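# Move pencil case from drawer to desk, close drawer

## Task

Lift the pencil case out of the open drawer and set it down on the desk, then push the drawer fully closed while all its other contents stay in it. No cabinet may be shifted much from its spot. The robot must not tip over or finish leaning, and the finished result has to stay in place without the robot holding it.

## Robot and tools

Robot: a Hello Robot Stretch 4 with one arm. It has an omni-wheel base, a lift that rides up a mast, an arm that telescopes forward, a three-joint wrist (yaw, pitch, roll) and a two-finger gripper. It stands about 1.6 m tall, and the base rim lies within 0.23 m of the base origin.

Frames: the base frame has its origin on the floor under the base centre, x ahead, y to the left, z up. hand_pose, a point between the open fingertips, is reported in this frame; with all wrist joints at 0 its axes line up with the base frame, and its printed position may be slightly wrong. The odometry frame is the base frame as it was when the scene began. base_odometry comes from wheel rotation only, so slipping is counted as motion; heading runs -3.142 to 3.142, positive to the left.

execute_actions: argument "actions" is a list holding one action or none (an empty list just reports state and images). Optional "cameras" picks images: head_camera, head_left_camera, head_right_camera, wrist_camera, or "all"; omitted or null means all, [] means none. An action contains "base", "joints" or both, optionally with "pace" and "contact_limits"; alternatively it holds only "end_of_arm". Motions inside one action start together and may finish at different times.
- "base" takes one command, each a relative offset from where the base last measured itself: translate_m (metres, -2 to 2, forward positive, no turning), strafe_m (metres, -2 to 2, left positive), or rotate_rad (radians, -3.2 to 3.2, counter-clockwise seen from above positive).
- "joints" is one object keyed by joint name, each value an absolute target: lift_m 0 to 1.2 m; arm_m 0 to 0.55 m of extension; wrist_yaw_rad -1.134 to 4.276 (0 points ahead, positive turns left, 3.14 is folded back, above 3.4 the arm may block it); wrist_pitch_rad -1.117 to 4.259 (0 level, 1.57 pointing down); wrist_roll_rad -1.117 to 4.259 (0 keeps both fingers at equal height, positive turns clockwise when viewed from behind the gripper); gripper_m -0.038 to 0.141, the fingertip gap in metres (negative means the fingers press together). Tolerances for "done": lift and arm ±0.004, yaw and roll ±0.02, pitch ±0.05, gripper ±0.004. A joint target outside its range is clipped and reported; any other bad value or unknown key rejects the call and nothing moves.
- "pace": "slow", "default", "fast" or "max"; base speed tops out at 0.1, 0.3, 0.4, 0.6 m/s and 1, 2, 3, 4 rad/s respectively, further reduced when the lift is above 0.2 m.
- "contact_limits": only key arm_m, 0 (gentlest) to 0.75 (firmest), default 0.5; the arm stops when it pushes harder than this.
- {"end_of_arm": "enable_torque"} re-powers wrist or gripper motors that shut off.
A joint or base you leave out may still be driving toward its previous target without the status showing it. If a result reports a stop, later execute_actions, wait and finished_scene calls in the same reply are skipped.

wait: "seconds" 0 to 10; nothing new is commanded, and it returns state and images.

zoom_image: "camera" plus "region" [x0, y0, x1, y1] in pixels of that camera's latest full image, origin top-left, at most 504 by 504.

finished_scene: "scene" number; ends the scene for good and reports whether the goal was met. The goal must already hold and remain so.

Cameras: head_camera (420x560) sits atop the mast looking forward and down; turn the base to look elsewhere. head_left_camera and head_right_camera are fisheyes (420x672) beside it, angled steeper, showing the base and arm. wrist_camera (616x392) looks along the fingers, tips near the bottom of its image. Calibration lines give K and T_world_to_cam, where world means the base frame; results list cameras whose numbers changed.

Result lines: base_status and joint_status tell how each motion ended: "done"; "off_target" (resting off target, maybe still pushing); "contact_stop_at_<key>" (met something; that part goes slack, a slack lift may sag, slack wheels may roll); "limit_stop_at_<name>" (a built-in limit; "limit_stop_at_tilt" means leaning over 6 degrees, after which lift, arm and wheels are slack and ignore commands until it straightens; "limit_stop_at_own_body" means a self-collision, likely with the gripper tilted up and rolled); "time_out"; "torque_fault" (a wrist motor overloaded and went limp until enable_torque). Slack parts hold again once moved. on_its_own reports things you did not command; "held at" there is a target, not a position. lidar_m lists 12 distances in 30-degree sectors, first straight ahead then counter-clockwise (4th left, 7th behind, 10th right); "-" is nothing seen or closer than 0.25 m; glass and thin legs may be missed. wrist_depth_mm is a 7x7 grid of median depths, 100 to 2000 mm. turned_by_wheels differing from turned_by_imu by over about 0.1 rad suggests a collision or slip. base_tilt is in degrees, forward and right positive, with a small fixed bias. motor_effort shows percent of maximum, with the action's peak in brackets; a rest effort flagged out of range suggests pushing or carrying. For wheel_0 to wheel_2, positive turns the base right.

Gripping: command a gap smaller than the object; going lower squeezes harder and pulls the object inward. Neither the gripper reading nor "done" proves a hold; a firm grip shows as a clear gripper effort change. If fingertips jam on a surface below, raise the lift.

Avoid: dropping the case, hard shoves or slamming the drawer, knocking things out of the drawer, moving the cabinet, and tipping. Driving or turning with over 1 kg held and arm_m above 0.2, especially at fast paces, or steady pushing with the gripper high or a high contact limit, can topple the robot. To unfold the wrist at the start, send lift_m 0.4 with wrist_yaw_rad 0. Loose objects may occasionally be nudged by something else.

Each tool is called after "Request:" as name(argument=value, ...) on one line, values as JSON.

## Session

Request:
execute_actions(actions=[])

Scene clock: 0.00 s.
base_odometry: x=+0.000 y=+0.000 heading=+0.000 (m, m, rad; odometry frame)
turned_by_wheels: +0.000 (rad since the last result)
turned_by_imu: +0.000 (rad since the last result)
base_tilt: forward=-0.5 right=+0.1 (deg)
lidar_m: 1.33 1.35 1.89 1.68 1.68 2.11 0.95 0.94 2.37 2.26 2.49 2.04
base_status: not commanded
joint_positions: lift_m=+0.182 arm_m=-0.001 wrist_yaw_rad=+3.221 wrist_pitch_rad=-0.001 wrist_roll_rad=+0.009 gripper_m=+0.057
joint_status: not commanded
motor_effort: lift_m=+22 arm_m=+0 wrist_yaw_rad=+2 wrist_pitch_rad=-5 wrist_roll_rad=+1 gripper_m=-2 wheel_0=+0 wheel_1=+0 wheel_2=+0 (%)
hand_pose: x=-0.1246 y=+0.0644 z=+0.3602 quat_wxyz=(-0.040, +0.001, +0.005, +0.999) (m; base frame)
wrist_depth_mm: - 138 137 - - - - / - - 135 - - - - / - 105 134 - - - - / - 123 135 - - - - / 186 1397 1430 - - - - / 205 1397 195 1537 208 1537 1499 / 204 891 960 138 917 960 991
pictures: head_camera, head_left_camera, head_right_camera, wrist_camera
camera_calibration (this result's frames):
wrist_camera: T_world_to_cam=[[-0.0507384, 0.99865, -0.0111305, -0.0692421], [-0.028864, -0.0126065, -0.999504, 0.41795], [-0.998295, -0.0503919, 0.0294646, 0.0957503], [0, 0, 0, 1]] pos_world=[0.104137, 0.0792426, 0.41415]
Images, in order (width x height): head_camera 420x560, head_left_camera 420x672, head_right_camera 420x672, wrist_camera 616x392.

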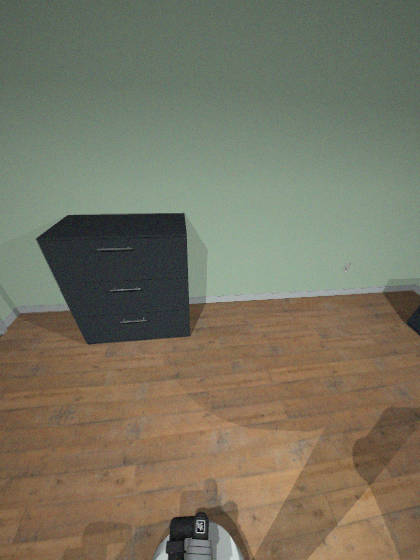

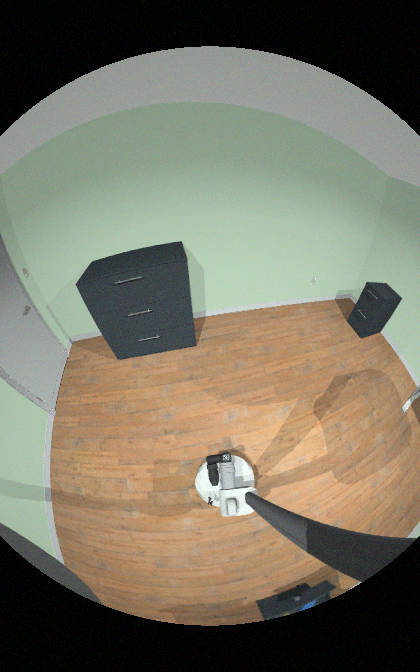

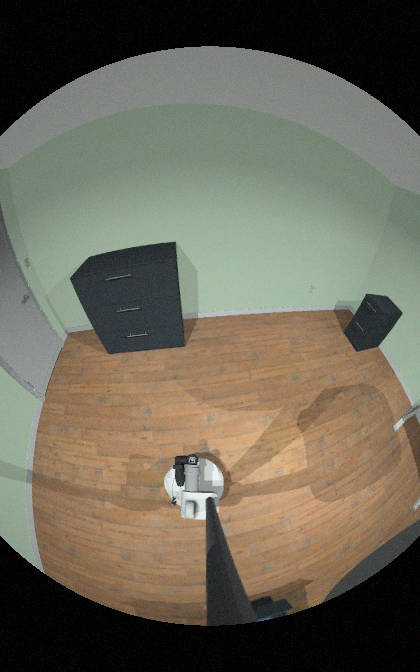

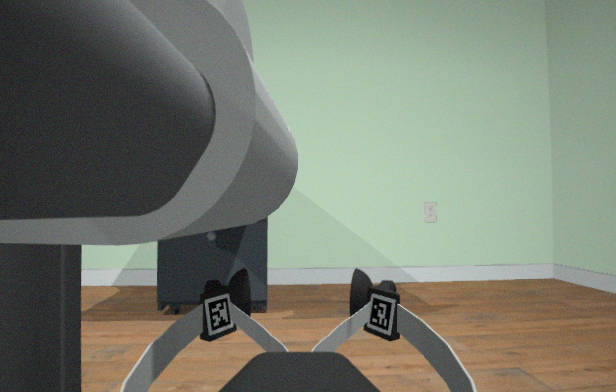

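Request:
execute_actions(actions=[{"base":{"rotate_rad":-3.12},"joints":{"lift_m":0.95,"wrist_yaw_rad":0,"gripper_m":0.09}}], cameras=[])

Request:
execute_actions(actions=[{"base":{"strafe_m":0.4},"joints":{"wrist_pitch_rad":1.57}}], cameras=["head_camera","head_left_camera"])

Scene clock: 4.43 s.
base_odometry: x=+0.000 y=+0.000 heading=-3.120 (m, m, rad; odometry frame)
turned_by_wheels: -3.120 (rad since the last result)
turned_by_imu: -3.067 (rad since the last result)
base_tilt: forward=-0.5 right=+0.1 (deg)
lidar_m: 0.95 0.96 2.41 2.20 2.48 2.01 1.33 1.36 1.85 1.71 1.72 2.08
base_status: done
joint_positions: lift_m=+0.950 arm_m=-0.001 wrist_yaw_rad=+0.000 wrist_pitch_rad=-0.001 wrist_roll_rad=+0.009 gripper_m=+0.090
joint_status: all done
motor_effort: lift_m=+26(29) arm_m=+0(0) wrist_yaw_rad=+1(3) wrist_pitch_rad=-5(8) wrist_roll_rad=-1(1) gripper_m=+0(1) wheel_0=-1(5) wheel_1=-1(5) wheel_2=-2(7) (%)
hand_pose: x=+0.4584 y=-0.0874 z=+1.1283 quat_wxyz=(+1.000, +0.004, -0.001, +0.000) (m; base frame)
wrist_depth_mm: 1661 1756 1661 1756 1921 1921 1921 / 1576 1708 1708 1808 1863 1921 1808 / 1576 1661 1708 1708 1756 1863 1863 / 1661 1618 1661 1708 1756 1863 1983 / 1618 1618 1661 1756 1756 1921 1983 / 1618 1618 205 1661 196 1863 1983 / 1576 1182 1281 138 1808 1808 1863
pictures: none
No camera images: the call's "cameras" was empty. Leave "cameras" out to get every camera's image.

Scene clock: 7.10 s.
base_odometry: x=+0.009 y=-0.400 heading=-3.120 (m, m, rad; odometry frame)
turned_by_wheels: +0.000 (rad since the last result)
turned_by_imu: +0.002 (rad since the last result)
base_tilt: forward=-0.5 right=+0.2 (deg)
lidar_m: 0.89 1.86 1.96 1.84 2.16 2.05 1.87 1.42 1.81 2.10 2.13 0.97
base_status: done
joint_positions: lift_m=+0.950 arm_m=-0.001 wrist_yaw_rad=+0.000 wrist_pitch_rad=+1.570 wrist_roll_rad=+0.009 gripper_m=+0.090
joint_status: all done
motor_effort: lift_m=+25(25) arm_m=+0(0) wrist_yaw_rad=+1(2) wrist_pitch_rad=+2(3) wrist_roll_rad=-2(4) gripper_m=+0(6) wheel_0=+1(5) wheel_1=+0(4) wheel_2=-1(1) (%)
hand_pose: x=+0.1702 y=-0.0874 z=+0.8394 quat_wxyz=(+0.708, +0.003, +0.707, -0.003) (m; base frame)
wrist_depth_mm: 1098 1078 1078 1060 1118 1098 1098 / 1060 1078 1078 1078 1098 1098 1098 / 1060 1078 1078 1098 1078 1078 1060 / 1060 1060 1078 1098 1078 1098 1078 / 1060 1060 878 854 1078 1078 1078 / 1060 1060 205 842 198 1060 1098 / 1060 1060 866 138 1078 1060 1078
pictures: head_camera, head_left_camera
Images, in order (width x height): head_camera 420x560, head_left_camera 420x672.

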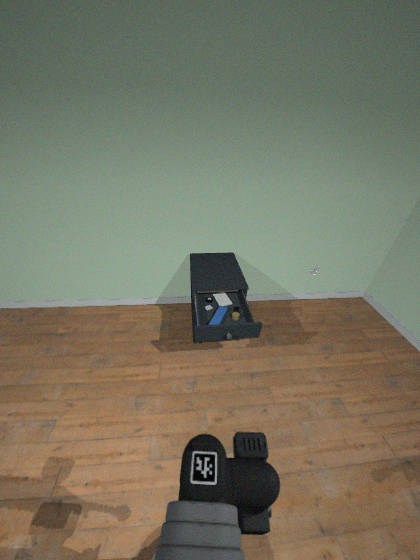

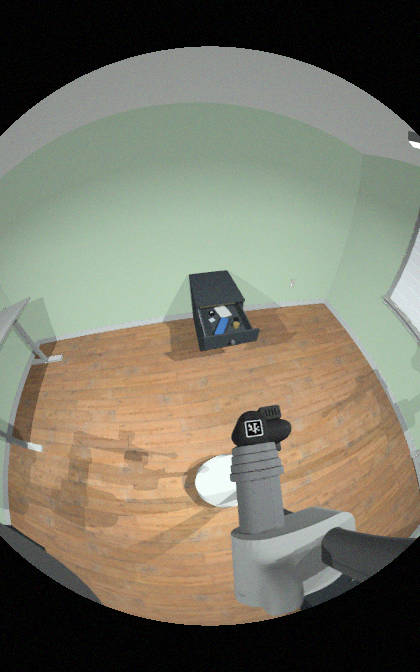

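Request:
execute_actions(actions=[{"base":{"translate_m":0.4},"joints":{"arm_m":0.48,"wrist_roll_rad":0.45,"lift_m":0.85}}], cameras=["wrist_camera"])

Scene clock: 10.23 s.
base_odometry: x=-0.391 y=-0.409 heading=-3.120 (m, m, rad; odometry frame)
turned_by_wheels: +0.000 (rad since the last result)
turned_by_imu: +0.000 (rad since the last result)
base_tilt: forward=-0.5 right=+0.1 (deg)
lidar_m: 0.51 1.48 1.86 1.86 1.87 2.49 2.28 1.84 2.26 2.05 2.08 0.58
base_status: done
joint_positions: lift_m=+0.850 arm_m=+0.479 wrist_yaw_rad=+0.000 wrist_pitch_rad=+1.570 wrist_roll_rad=+0.450 gripper_m=+0.090
joint_status: all done
motor_effort: lift_m=+16(22) arm_m=+8(9) wrist_yaw_rad=+0(1) wrist_pitch_rad=+0(2) wrist_roll_rad=-2(5) gripper_m=+1(1) wheel_0=+1(6) wheel_1=-1(6) wheel_2=+1(8) (%)
hand_pose: x=+0.6498 y=-0.0874 z=+0.7401 quat_wxyz=(+0.690, +0.158, +0.689, -0.158) (m; base frame)
wrist_depth_mm: 317 320 439 449 991 1008 1008 / 319 436 436 449 449 991 991 / 392 442 439 442 449 991 991 / 946 439 439 445 442 976 976 / 976 433 436 445 445 366 991 / 946 946 206 442 197 976 960 / 946 946 433 138 960 991 960
pictures: wrist_camera
camera_calibration (this result's frames):
wrist_camera: T_world_to_cam=[[-0.436312, -0.899363, 0.0279024, 0.181571], [-0.899684, 0.43556, -0.0292579, 0.704995], [0.0141603, -0.0378689, -0.999182, 0.954515], [0, 0, 0, 1]] pos_world=[0.699978, -0.107623, 0.969295]
Images, in order (width x height): wrist_camera 616x392.

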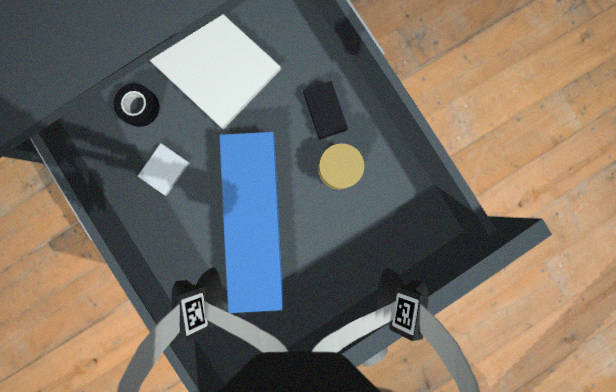

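Request:
execute_actions(actions=[{"base":{"strafe_m":0.04},"joints":{"arm_m":0.52,"wrist_roll_rad":0.42,"lift_m":0.76}}], cameras=[])

Request:
execute_actions(actions=[{"joints":{"lift_m":0.7}}], cameras=["wrist_camera"])

Scene clock: 12.30 s.
base_odometry: x=-0.391 y=-0.449 heading=-3.120 (m, m, rad; odometry frame)
turned_by_wheels: +0.000 (rad since the last result)
turned_by_imu: +0.001 (rad since the last result)
base_tilt: forward=-0.5 right=+0.2 (deg)
lidar_m: 0.51 1.47 1.83 1.83 1.87 2.46 2.28 1.88 2.32 2.07 2.12 0.56
base_status: done
joint_positions: lift_m=+0.760 arm_m=+0.519 wrist_yaw_rad=+0.000 wrist_pitch_rad=+1.570 wrist_roll_rad=+0.420 gripper_m=+0.090
joint_status: all done
motor_effort: lift_m=+16(16) arm_m=+8(8) wrist_yaw_rad=+1(1) wrist_pitch_rad=+1(1) wrist_roll_rad=-1(2) gripper_m=-3(2) wheel_0=+0(2) wheel_1=+0(6) wheel_2=+0(0) (%)
hand_pose: x=+0.6897 y=-0.0874 z=+0.6501 quat_wxyz=(+0.692, +0.148, +0.691, -0.147) (m; base frame)
wrist_depth_mm: 229 229 345 349 357 878 917 / 227 349 347 355 357 340 891 / 315 347 353 355 357 355 891 / 866 351 351 324 355 359 324 / 878 340 349 320 353 353 342 / 866 324 205 320 197 351 296 / 854 878 347 138 349 268 248
pictures: none
No camera images: the call's "cameras" was empty. Leave "cameras" out to get every camera's image.

Scene clock: 13.47 s.
base_odometry: x=-0.391 y=-0.449 heading=-3.120 (m, m, rad; odometry frame)
turned_by_wheels: +0.000 (rad since the last result)
turned_by_imu: +0.000 (rad since the last result)
base_tilt: forward=-0.5 right=+0.1 (deg)
lidar_m: 0.49 1.46 1.84 1.83 1.85 2.45 2.27 1.85 2.32 2.08 2.13 0.53
base_status: not commanded
joint_positions: lift_m=+0.700 arm_m=+0.519 wrist_yaw_rad=+0.000 wrist_pitch_rad=+1.570 wrist_roll_rad=+0.420 gripper_m=+0.090
joint_status: all done
motor_effort: lift_m=+16(16) arm_m=+8(8) wrist_yaw_rad=+1(1) wrist_pitch_rad=+1(0) wrist_roll_rad=-2(2) gripper_m=-3(3) wheel_0=+0(0) wheel_1=+0(1) wheel_2=+0(0) (%)
hand_pose: x=+0.6897 y=-0.0874 z=+0.5901 quat_wxyz=(+0.692, +0.148, +0.691, -0.147) (m; base frame)
wrist_depth_mm: 237 294 286 289 298 274 831 / 290 291 293 294 281 297 254 / 289 291 293 262 293 297 266 / 268 291 290 260 294 294 296 / 245 286 290 258 293 294 296 / 798 281 205 259 198 291 294 / 798 232 286 138 290 270 247
pictures: wrist_camera
camera_calibration (this result's frames):
wrist_camera: T_world_to_cam=[[-0.409819, -0.911737, 0.0279929, 0.183774], [-0.912042, 0.409061, -0.0291286, 0.74267], [0.0151068, -0.0374682, -0.999184, 0.803471], [0, 0, 0, 1]] pos_world=[0.740522, -0.106139, 0.819303]
Images, in order (width x height): wrist_camera 616x392.

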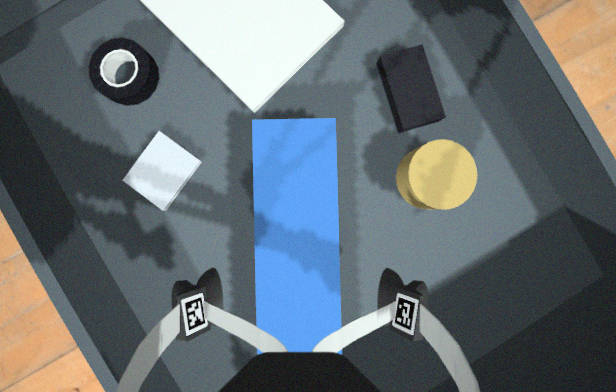

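Request:
execute_actions(actions=[{"joints":{"lift_m":0.655}}], cameras=[])

Request:
execute_actions(actions=[{"joints":{"gripper_m":0.02}}], cameras=[])

Request:
execute_actions(actions=[{"joints":{"lift_m":0.85}}], cameras=[])

Request:
execute_actions(actions=[{"base":{"rotate_rad":1.66},"joints":{"lift_m":1.0}}], cameras=["head_camera"])

Scene clock: 15.33 s.
base_odometry: x=-0.391 y=-0.449 heading=-3.120 (m, m, rad; odometry frame)
turned_by_wheels: +0.000 (rad since the last result)
turned_by_imu: +0.001 (rad since the last result)
base_tilt: forward=-0.5 right=+0.1 (deg)
lidar_m: 0.52 1.46 1.85 1.80 1.83 2.44 2.30 1.87 2.30 2.07 2.13 0.52
base_status: not commanded
joint_positions: lift_m=+0.655 arm_m=+0.519 wrist_yaw_rad=+0.000 wrist_pitch_rad=+1.570 wrist_roll_rad=+0.420 gripper_m=+0.090
joint_status: all done
motor_effort: lift_m=+16(14) arm_m=+8(8) wrist_yaw_rad=+1(1) wrist_pitch_rad=+2(2) wrist_roll_rad=-1(1) gripper_m=-3(1) wheel_0=+0(0) wheel_1=+1(1) wheel_2=+0(0) (%)
hand_pose: x=+0.6897 y=-0.0874 z=+0.5451 quat_wxyz=(+0.692, +0.148, +0.691, -0.147) (m; base frame)
wrist_depth_mm: 247 249 239 241 251 254 220 / 246 246 248 250 249 253 238 / 246 246 247 218 250 215 251 / 244 243 244 216 249 214 250 / 235 243 244 216 247 249 249 / 208 242 205 214 196 248 249 / 191 230 242 138 245 245 246
pictures: none
No camera images: the call's "cameras" was empty. Leave "cameras" out to get every camera's image.

Scene clock: 16.83 s.
base_odometry: x=-0.391 y=-0.449 heading=-3.120 (m, m, rad; odometry frame)
turned_by_wheels: +0.000 (rad since the last result)
turned_by_imu: +0.001 (rad since the last result)
base_tilt: forward=-0.5 right=+0.2 (deg)
lidar_m: 0.49 1.47 1.87 1.82 1.85 2.44 2.28 1.85 2.31 2.10 2.12 0.53
base_status: not commanded
joint_positions: lift_m=+0.655 arm_m=+0.519 wrist_yaw_rad=+0.000 wrist_pitch_rad=+1.570 wrist_roll_rad=+0.420 gripper_m=+0.020
joint_status: all done
motor_effort: lift_m=+16(16) arm_m=+8(8) wrist_yaw_rad=+1(1) wrist_pitch_rad=+2(2) wrist_roll_rad=-2(1) gripper_m=-14(15) wheel_0=+0(0) wheel_1=+1(1) wheel_2=+0(0) (%)
hand_pose: x=+0.6897 y=-0.0874 z=+0.5451 quat_wxyz=(+0.692, +0.148, +0.691, -0.147) (m; base frame)
wrist_depth_mm: 247 248 239 242 251 253 222 / 245 247 248 249 248 252 239 / 245 245 247 207 249 215 251 / 244 243 245 206 248 214 251 / 236 244 244 205 246 249 249 / 208 243 198 203 190 247 248 / 191 226 241 132 244 245 246
pictures: none
No camera images: the call's "cameras" was empty. Leave "cameras" out to get every camera's image.

Scene clock: 18.73 s.
base_odometry: x=-0.391 y=-0.449 heading=-3.120 (m, m, rad; odometry frame)
turned_by_wheels: +0.000 (rad since the last result)
turned_by_imu: +0.001 (rad since the last result)
base_tilt: forward=-0.5 right=+0.1 (deg)
lidar_m: 0.51 1.47 1.86 1.83 1.86 2.45 2.28 1.86 2.30 2.09 2.12 0.56
base_status: not commanded
joint_positions: lift_m=+0.850 arm_m=+0.519 wrist_yaw_rad=+0.000 wrist_pitch_rad=+1.570 wrist_roll_rad=+0.420 gripper_m=+0.020
joint_status: all done
motor_effort: lift_m=+26(28) arm_m=+8(8) wrist_yaw_rad=+2(0) wrist_pitch_rad=+2(2) wrist_roll_rad=-4(1) gripper_m=-18(14) wheel_0=-1(0) wheel_1=+1(1) wheel_2=+0(0) (%)
hand_pose: x=+0.6897 y=-0.0874 z=+0.7393 quat_wxyz=(+0.692, +0.148, +0.691, -0.147) (m; base frame)
wrist_depth_mm: 319 319 317 439 449 1008 1008 / 319 317 433 436 452 991 1008 / 315 445 439 206 449 991 991 / 960 436 442 206 442 442 991 / 960 976 439 204 442 445 382 / 946 960 198 204 190 366 976 / 946 946 413 132 343 960 960
pictures: none
No camera images: the call's "cameras" was empty. Leave "cameras" out to get every camera's image.

Scene clock: 20.83 s.
base_odometry: x=-0.391 y=-0.448 heading=-1.460 (m, m, rad; odometry frame)
turned_by_wheels: +1.660 (rad since the last result)
turned_by_imu: +1.634 (rad since the last result)
base_tilt: forward=-0.5 right=+0.1 (deg)
lidar_m: 0.60 2.37 2.39 1.83 1.86 2.21 2.09 2.18 0.52 0.49 1.49 1.95
base_status: done
joint_positions: lift_m=+1.000 arm_m=+0.519 wrist_yaw_rad=+0.000 wrist_pitch_rad=+1.570 wrist_roll_rad=+0.420 gripper_m=+0.020
joint_status: all done
motor_effort: lift_m=+26(27) arm_m=+6(8) wrist_yaw_rad=+1(0) wrist_pitch_rad=+0(2) wrist_roll_rad=-2(2) gripper_m=-13(17) wheel_0=+0(10) wheel_1=+1(6) wheel_2=+0(7) (%)
hand_pose: x=+0.6900 y=-0.0874 z=+0.8893 quat_wxyz=(+0.692, +0.147, +0.691, -0.147) (m; base frame)
wrist_depth_mm: 1118 1098 1118 1160 1118 1160 1160 / 1138 1118 1118 1118 1138 1138 1160 / 1118 1118 1098 208 1138 1118 1138 / 1138 1118 1118 206 1118 1098 1160 / 1098 1118 1118 205 1118 1160 1138 / 1098 1098 198 204 191 1118 1138 / 1078 1078 1118 132 1118 1118 1098
pictures: head_camera
Images, in order (width x height): head_camera 420x560.

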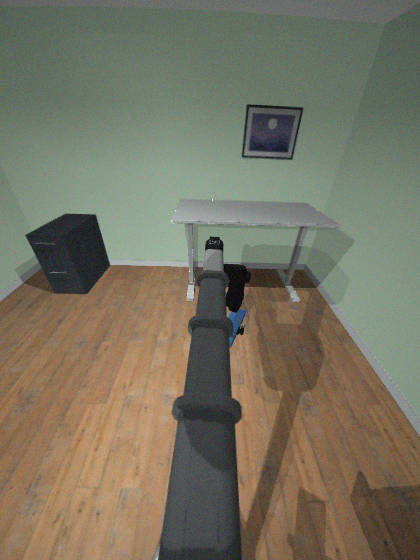

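Desk is taller (~0.96).

Request:
execute_actions(actions=[{"base":{"translate_m":1.33},"joints":{"lift_m":1.19}}], cameras=["head_right_camera"])

Scene clock: 27.20 s.
base_odometry: x=-0.244 y=-1.770 heading=-1.460 (m, m, rad; odometry frame)
turned_by_wheels: +0.000 (rad since the last result)
turned_by_imu: -0.003 (rad since the last result)
base_tilt: forward=-0.5 right=+0.2 (deg)
lidar_m: 0.49 0.51 1.56 2.33 2.41 2.51 3.55 1.42 1.49 1.40 0.81 0.54
base_status: done
joint_positions: lift_m=+1.190 arm_m=+0.519 wrist_yaw_rad=+0.000 wrist_pitch_rad=+1.570 wrist_roll_rad=+0.420 gripper_m=+0.020
joint_status: all done
motor_effort: lift_m=+25(28) arm_m=+6(7) wrist_yaw_rad=+1(0) wrist_pitch_rad=+0(3) wrist_roll_rad=+0(2) gripper_m=-20(19) wheel_0=-1(4) wheel_1=+0(2) wheel_2=+0(9) (%)
hand_pose: x=+0.6900 y=-0.0874 z=+1.0794 quat_wxyz=(+0.692, +0.148, +0.691, -0.147) (m; base frame)
wrist_depth_mm: 353 353 357 359 359 362 364 / 353 357 355 359 359 359 362 / 347 351 353 206 353 357 359 / 347 353 351 206 353 355 362 / 347 349 351 205 353 353 355 / 345 343 199 204 191 351 820 / 345 345 347 132 347 1255 1281
pictures: head_right_camera
Images, in order (width x height): head_right_camera 420x672.

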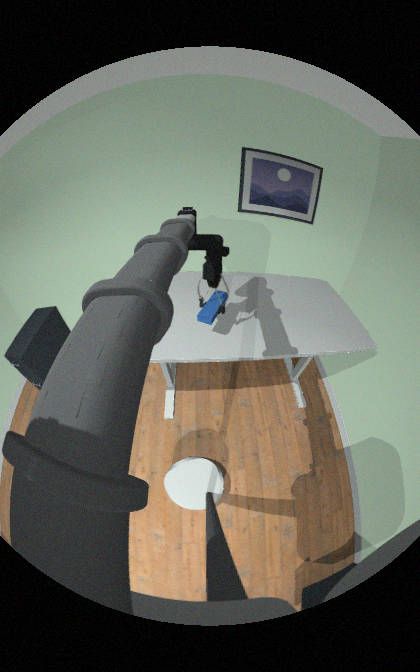

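Request:
execute_actions(actions=[{"joints":{"lift_m":1.082,"arm_m":0.55}}], cameras=[])

Request:
execute_actions(actions=[{"joints":{"gripper_m":0.09}}], cameras=[])

Request:
execute_actions(actions=[{"joints":{"lift_m":1.16}}], cameras=[])

Request:
execute_actions(actions=[{"base":{"translate_m":-1.38},"joints":{"arm_m":0,"gripper_m":0,"wrist_roll_rad":0,"wrist_pitch_rad":0}}], cameras=["head_camera"])

Request:
execute_actions(actions=[{"base":{"strafe_m":0.08},"joints":{"lift_m":0.8}}], cameras=[])

Request:
execute_actions(actions=[{"base":{"rotate_rad":-1.62},"joints":{"lift_m":0.425}}], cameras=["head_camera","wrist_camera"])

Scene clock: 29.63 s.
base_odometry: x=-0.244 y=-1.770 heading=-1.460 (m, m, rad; odometry frame)
turned_by_wheels: +0.000 (rad since the last result)
turned_by_imu: +0.001 (rad since the last result)
base_tilt: forward=-0.6 right=+0.2 (deg)
lidar_m: 0.50 0.51 1.57 2.33 2.40 2.53 3.50 1.43 1.47 1.38 0.77 0.59
base_status: not commanded
joint_positions: lift_m=+1.082 arm_m=+0.547 wrist_yaw_rad=+0.000 wrist_pitch_rad=+1.570 wrist_roll_rad=+0.420 gripper_m=+0.020
joint_status: all done
joint sent to its limit — the command would take arm_m past its upper limit, so that joint was sent only as far as its limit.
motor_effort: lift_m=+17(24) arm_m=+8(10) wrist_yaw_rad=+1(0) wrist_pitch_rad=+0(2) wrist_roll_rad=-2(0) gripper_m=-13(21) wheel_0=-1(1) wheel_1=+0(0) wheel_2=+0(0) (%)
hand_pose: x=+0.7186 y=-0.0874 z=+0.9721 quat_wxyz=(+0.692, +0.148, +0.691, -0.147) (m; base frame)
wrist_depth_mm: 244 248 248 249 250 251 253 / 245 244 246 248 249 250 251 / 243 245 245 206 248 249 250 / 241 244 244 205 247 248 248 / 242 242 242 204 244 247 248 / 240 241 199 204 190 246 247 / 238 239 240 132 242 244 245
pictures: none
No camera images: the call's "cameras" was empty. Leave "cameras" out to get every camera's image.

Scene clock: 31.13 s.
base_odometry: x=-0.244 y=-1.770 heading=-1.460 (m, m, rad; odometry frame)
turned_by_wheels: +0.000 (rad since the last result)
turned_by_imu: +0.001 (rad since the last result)
base_tilt: forward=-0.5 right=+0.0 (deg)
lidar_m: 0.50 0.51 1.56 2.32 2.40 2.53 3.52 1.43 1.46 1.38 0.81 0.58
base_status: not commanded
joint_positions: lift_m=+1.082 arm_m=+0.547 wrist_yaw_rad=+0.000 wrist_pitch_rad=+1.570 wrist_roll_rad=+0.420 gripper_m=+0.090
joint_status: all done
motor_effort: lift_m=+17(17) arm_m=+8(8) wrist_yaw_rad=+1(2) wrist_pitch_rad=+1(1) wrist_roll_rad=+0(1) gripper_m=+0(15) wheel_0=-1(1) wheel_1=+0(0) wheel_2=-1(1) (%)
hand_pose: x=+0.7186 y=-0.0874 z=+0.9721 quat_wxyz=(+0.692, +0.148, +0.691, -0.147) (m; base frame)
wrist_depth_mm: 246 247 249 250 251 254 253 / 245 246 248 250 251 251 252 / 245 246 245 216 249 250 250 / 242 243 246 217 248 249 251 / 241 244 245 214 244 247 248 / 239 242 197 214 197 247 246 / 239 240 242 138 245 244 246
pictures: none
No camera images: the call's "cameras" was empty. Leave "cameras" out to get every camera's image.

Scene clock: 32.43 s.
base_odometry: x=-0.244 y=-1.770 heading=-1.460 (m, m, rad; odometry frame)
turned_by_wheels: +0.000 (rad since the last result)
turned_by_imu: +0.001 (rad since the last result)
base_tilt: forward=-0.5 right=+0.1 (deg)
lidar_m: 0.51 0.51 1.56 2.34 2.41 2.54 3.51 1.44 1.49 1.40 0.82 0.53
base_status: not commanded
joint_positions: lift_m=+1.160 arm_m=+0.547 wrist_yaw_rad=+0.000 wrist_pitch_rad=+1.570 wrist_roll_rad=+0.420 gripper_m=+0.090
joint_status: all done
motor_effort: lift_m=+25(29) arm_m=+8(8) wrist_yaw_rad=+1(1) wrist_pitch_rad=+1(0) wrist_roll_rad=+0(2) gripper_m=-8(5) wheel_0=-1(1) wheel_1=+0(0) wheel_2=-1(1) (%)
hand_pose: x=+0.7186 y=-0.0874 z=+1.0493 quat_wxyz=(+0.692, +0.148, +0.691, -0.147) (m; base frame)
wrist_depth_mm: 322 325 327 329 325 330 332 / 320 324 325 327 325 329 329 / 320 322 322 296 327 327 329 / 319 320 320 293 324 325 329 / 317 317 320 293 322 325 325 / 317 317 206 289 197 324 322 / 314 315 317 138 320 322 322
pictures: none
No camera images: the call's "cameras" was empty. Leave "cameras" out to get every camera's image.

Scene clock: 38.53 s.
base_odometry: x=-0.396 y=-0.399 heading=-1.460 (m, m, rad; odometry frame)
turned_by_wheels: +0.000 (rad since the last result)
turned_by_imu: +0.008 (rad since the last result)
base_tilt: forward=-0.6 right=+0.2 (deg)
lidar_m: 1.88 2.41 2.39 1.82 1.83 2.17 2.05 2.11 0.54 0.49 1.47 1.98
base_status: done
joint_positions: lift_m=+1.160 arm_m=+0.001 wrist_yaw_rad=+0.000 wrist_pitch_rad=+0.003 wrist_roll_rad=+0.000 gripper_m=+0.000
joint_status: all done
motor_effort: lift_m=+25(26) arm_m=-8(8) wrist_yaw_rad=+2(1) wrist_pitch_rad=-7(10) wrist_roll_rad=-1(5) gripper_m=-5(7) wheel_0=-1(5) wheel_1=+1(4) wheel_2=-2(9) (%)
hand_pose: x=+0.4608 y=-0.0874 z=+1.3371 quat_wxyz=(+1.000, +0.000, +0.001, +0.000) (m; base frame)
wrist_depth_mm: - - - - - - 1921 / - - - - - - 1808 / - - - - - - 1808 / - - - - - - 1756 / - - - - - - 1756 / - - 1808 202 - - 1808 / - - - 138 - - 1808
pictures: head_camera
Images, in order (width x height): head_camera 420x560.

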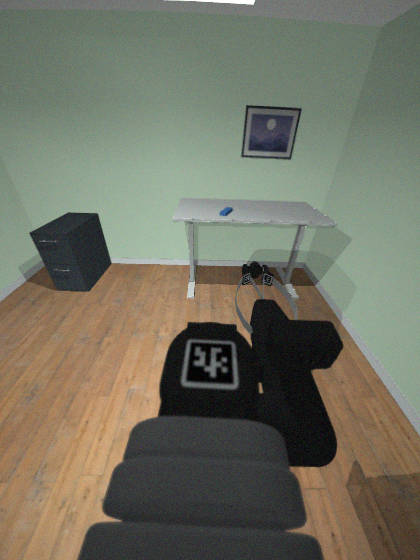

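Scene clock: 41.03 s.
base_odometry: x=-0.316 y=-0.390 heading=-1.460 (m, m, rad; odometry frame)
turned_by_wheels: +0.000 (rad since the last result)
turned_by_imu: +0.001 (rad since the last result)
base_tilt: forward=-0.5 right=+0.1 (deg)
lidar_m: 1.87 2.36 2.32 1.74 1.76 2.18 2.05 2.11 0.62 0.58 1.56 2.02
base_status: done
joint_positions: lift_m=+0.800 arm_m=+0.001 wrist_yaw_rad=+0.000 wrist_pitch_rad=+0.003 wrist_roll_rad=+0.000 gripper_m=+0.000
joint_status: all done
motor_effort: lift_m=+16(26) arm_m=-8(8) wrist_yaw_rad=+2(1) wrist_pitch_rad=-8(8) wrist_roll_rad=-1(2) gripper_m=-5(10) wheel_0=+2(8) wheel_1=+1(4) wheel_2=+0(1) (%)
hand_pose: x=+0.4608 y=-0.0874 z=+0.9778 quat_wxyz=(+1.000, +0.000, +0.001, +0.000) (m; base frame)
wrist_depth_mm: - - - - - - 1808 / - - - - - - 1921 / - - - - - - 1983 / - - - - - - 1921 / - - - - - - 1863 / - - - 202 - - 1921 / - - - 138 - - 1983
pictures: none
No camera images: the call's "cameras" was empty. Leave "cameras" out to get every camera's image.

Scene clock: 43.57 s.
base_odometry: x=-0.316 y=-0.390 heading=-3.080 (m, m, rad; odometry frame)
turned_by_wheels: -1.620 (rad since the last result)
turned_by_imu: -1.592 (rad since the last result)
base_tilt: forward=-0.5 right=+0.2 (deg)
lidar_m: 0.60 1.55 2.03 1.87 2.37 2.34 1.75 1.75 2.24 2.04 2.06 0.63
base_status: done
joint_positions: lift_m=+0.425 arm_m=+0.001 wrist_yaw_rad=+0.000 wrist_pitch_rad=+0.003 wrist_roll_rad=+0.000 gripper_m=+0.000
joint_status: all done
motor_effort: lift_m=+16(18) arm_m=-8(8) wrist_yaw_rad=+1(0) wrist_pitch_rad=-5(10) wrist_roll_rad=+0(2) gripper_m=-1(6) wheel_0=-1(3) wheel_1=+0(7) wheel_2=+0(6) (%)
hand_pose: x=+0.4608 y=-0.0874 z=+0.6028 quat_wxyz=(+1.000, +0.000, +0.001, +0.000) (m; base frame)
wrist_depth_mm: 1281 1281 1366 1397 1366 1430 1430 / 1281 1255 1336 1366 1464 1430 1464 / 1281 1281 1308 1366 1397 1397 1430 / 1281 1281 1308 1336 1366 1397 1397 / 1281 1281 370 382 392 404 1499 / 1255 362 366 202 389 397 1430 / 1281 1229 373 138 379 1366 1397
pictures: head_camera, wrist_camera
camera_calibration (this result's frames):
wrist_camera: T_world_to_cam=[[-0.0284325, -0.999593, -0.00222881, -0.0756256], [0.0257148, 0.00149754, -0.999668, 0.651595], [0.999265, -0.0284804, 0.0256617, -0.250903], [0, 0, 0, 1]] pos_world=[0.231813, -0.0837165, 0.657649]
Images, in order (width x height): head_camera 420x560, wrist_camera 616x392.

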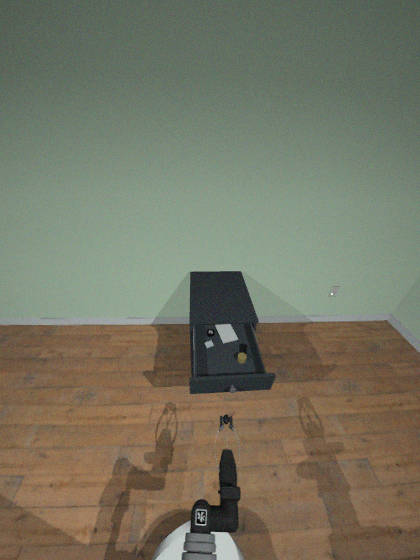

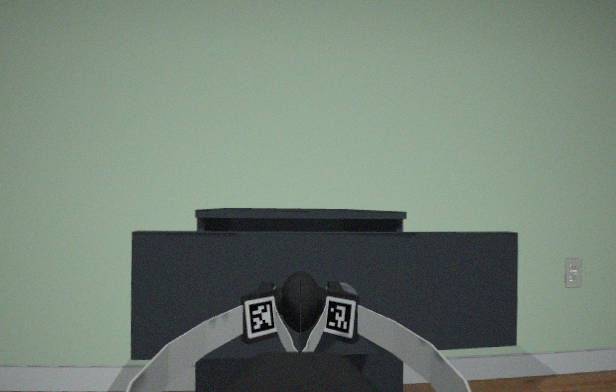

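Request:
execute_actions(actions=[{"base":{"rotate_rad":0.06},"joints":{"arm_m":0.54},"pace":"slow","contact_limits":{"arm_m":0.25}}], cameras=["head_camera","wrist_camera"])

Scene clock: 49.90 s.
base_odometry: x=-0.316 y=-0.390 heading=-3.020 (m, m, rad; odometry frame)
turned_by_wheels: +0.060 (rad since the last result)
turned_by_imu: +0.061 (rad since the last result)
base_tilt: forward=-0.5 right=+0.1 (deg)
lidar_m: 0.94 1.59 1.98 1.86 2.38 2.32 1.74 1.77 2.18 2.04 2.12 1.00
base_status: done
joint_positions: lift_m=+0.425 arm_m=+0.491 wrist_yaw_rad=+0.000 wrist_pitch_rad=+0.002 wrist_roll_rad=+0.000 gripper_m=+0.000
joint_status: arm_m contact_stop (moved +0.489 of +0.539)
on_its_own: arm_m is slack since a contact_stop (your +0.540 is given up)
motor_effort: lift_m=+16(16) arm_m=+0(18) wrist_yaw_rad=+1(23) wrist_pitch_rad=-5(10) wrist_roll_rad=-1(1) gripper_m=-10(4) wheel_0=+1(7) wheel_1=+1(5) wheel_2=+0(9) (%)
contact_limits: arm_m 0.25
hand_pose: x=+0.9499 y=-0.0874 z=+0.6031 quat_wxyz=(+1.000, +0.000, +0.001, +0.000) (m; base frame)
wrist_depth_mm: 820 831 842 831 854 854 854 / 842 831 831 842 842 866 866 / 820 820 820 842 854 842 842 / 809 809 831 831 831 854 866 / 820 229 235 239 243 248 250 / 809 229 232 202 241 245 249 / 809 229 231 138 210 245 248
pictures: head_camera, wrist_camera
camera_calibration (this result's frames):
wrist_camera: T_world_to_cam=[[-0.0283209, -0.999596, -0.00224758, -0.0617815], [0.0265046, 0.00149676, -0.999648, 0.638482], [0.999247, -0.0283705, 0.0264515, -0.740119], [0, 0, 0, 1]] pos_world=[0.720889, -0.0837097, 0.657696]
Images, in order (width x height): head_camera 420x560, wrist_camera 616x392.

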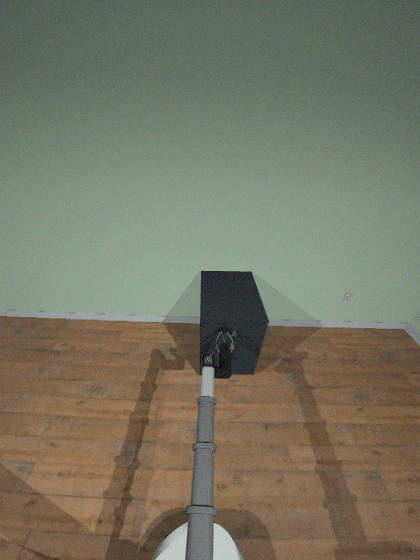

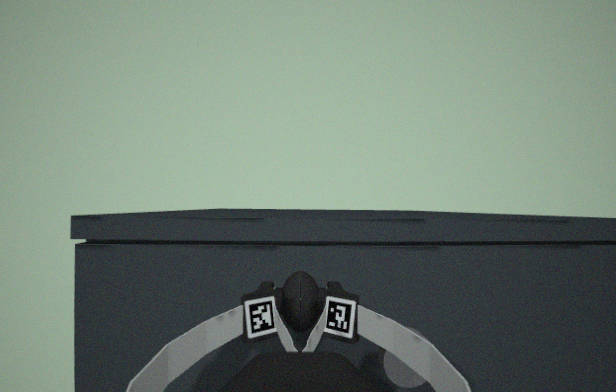

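Request:
execute_actions(actions=[{"joints":{"arm_m":0.42}}], cameras=[])

Request:
finished_scene(scene=2)

Scene clock: 51.40 s.
base_odometry: x=-0.316 y=-0.390 heading=-3.020 (m, m, rad; odometry frame)
turned_by_wheels: +0.000 (rad since the last result)
turned_by_imu: +0.001 (rad since the last result)
base_tilt: forward=-0.5 right=+0.2 (deg)
lidar_m: 0.93 1.59 1.98 1.87 2.38 2.30 1.74 1.77 2.19 2.04 2.10 1.01
base_status: not commanded
joint_positions: lift_m=+0.425 arm_m=+0.421 wrist_yaw_rad=+0.000 wrist_pitch_rad=+0.002 wrist_roll_rad=+0.000 gripper_m=+0.000
joint_status: all done
motor_effort: lift_m=+16(16) arm_m=-8(9) wrist_yaw_rad=+0(1) wrist_pitch_rad=-4(3) wrist_roll_rad=+0(1) gripper_m=-3(10) wheel_0=+0(0) wheel_1=+1(1) wheel_2=+0(0) (%)
hand_pose: x=+0.8809 y=-0.0874 z=+0.6030 quat_wxyz=(+1.000, +0.000, +0.001, +0.000) (m; base frame)
wrist_depth_mm: 878 904 931 904 931 917 931 / 891 904 904 904 931 946 917 / 891 891 891 904 904 917 931 / 878 878 891 917 931 917 931 / 878 301 303 307 312 319 324 / 878 300 301 202 312 317 322 / 854 296 298 138 307 314 319
pictures: none
No camera images: the call's "cameras" was empty. Leave "cameras" out to get every camera's image.

The scene is finished: the task was done.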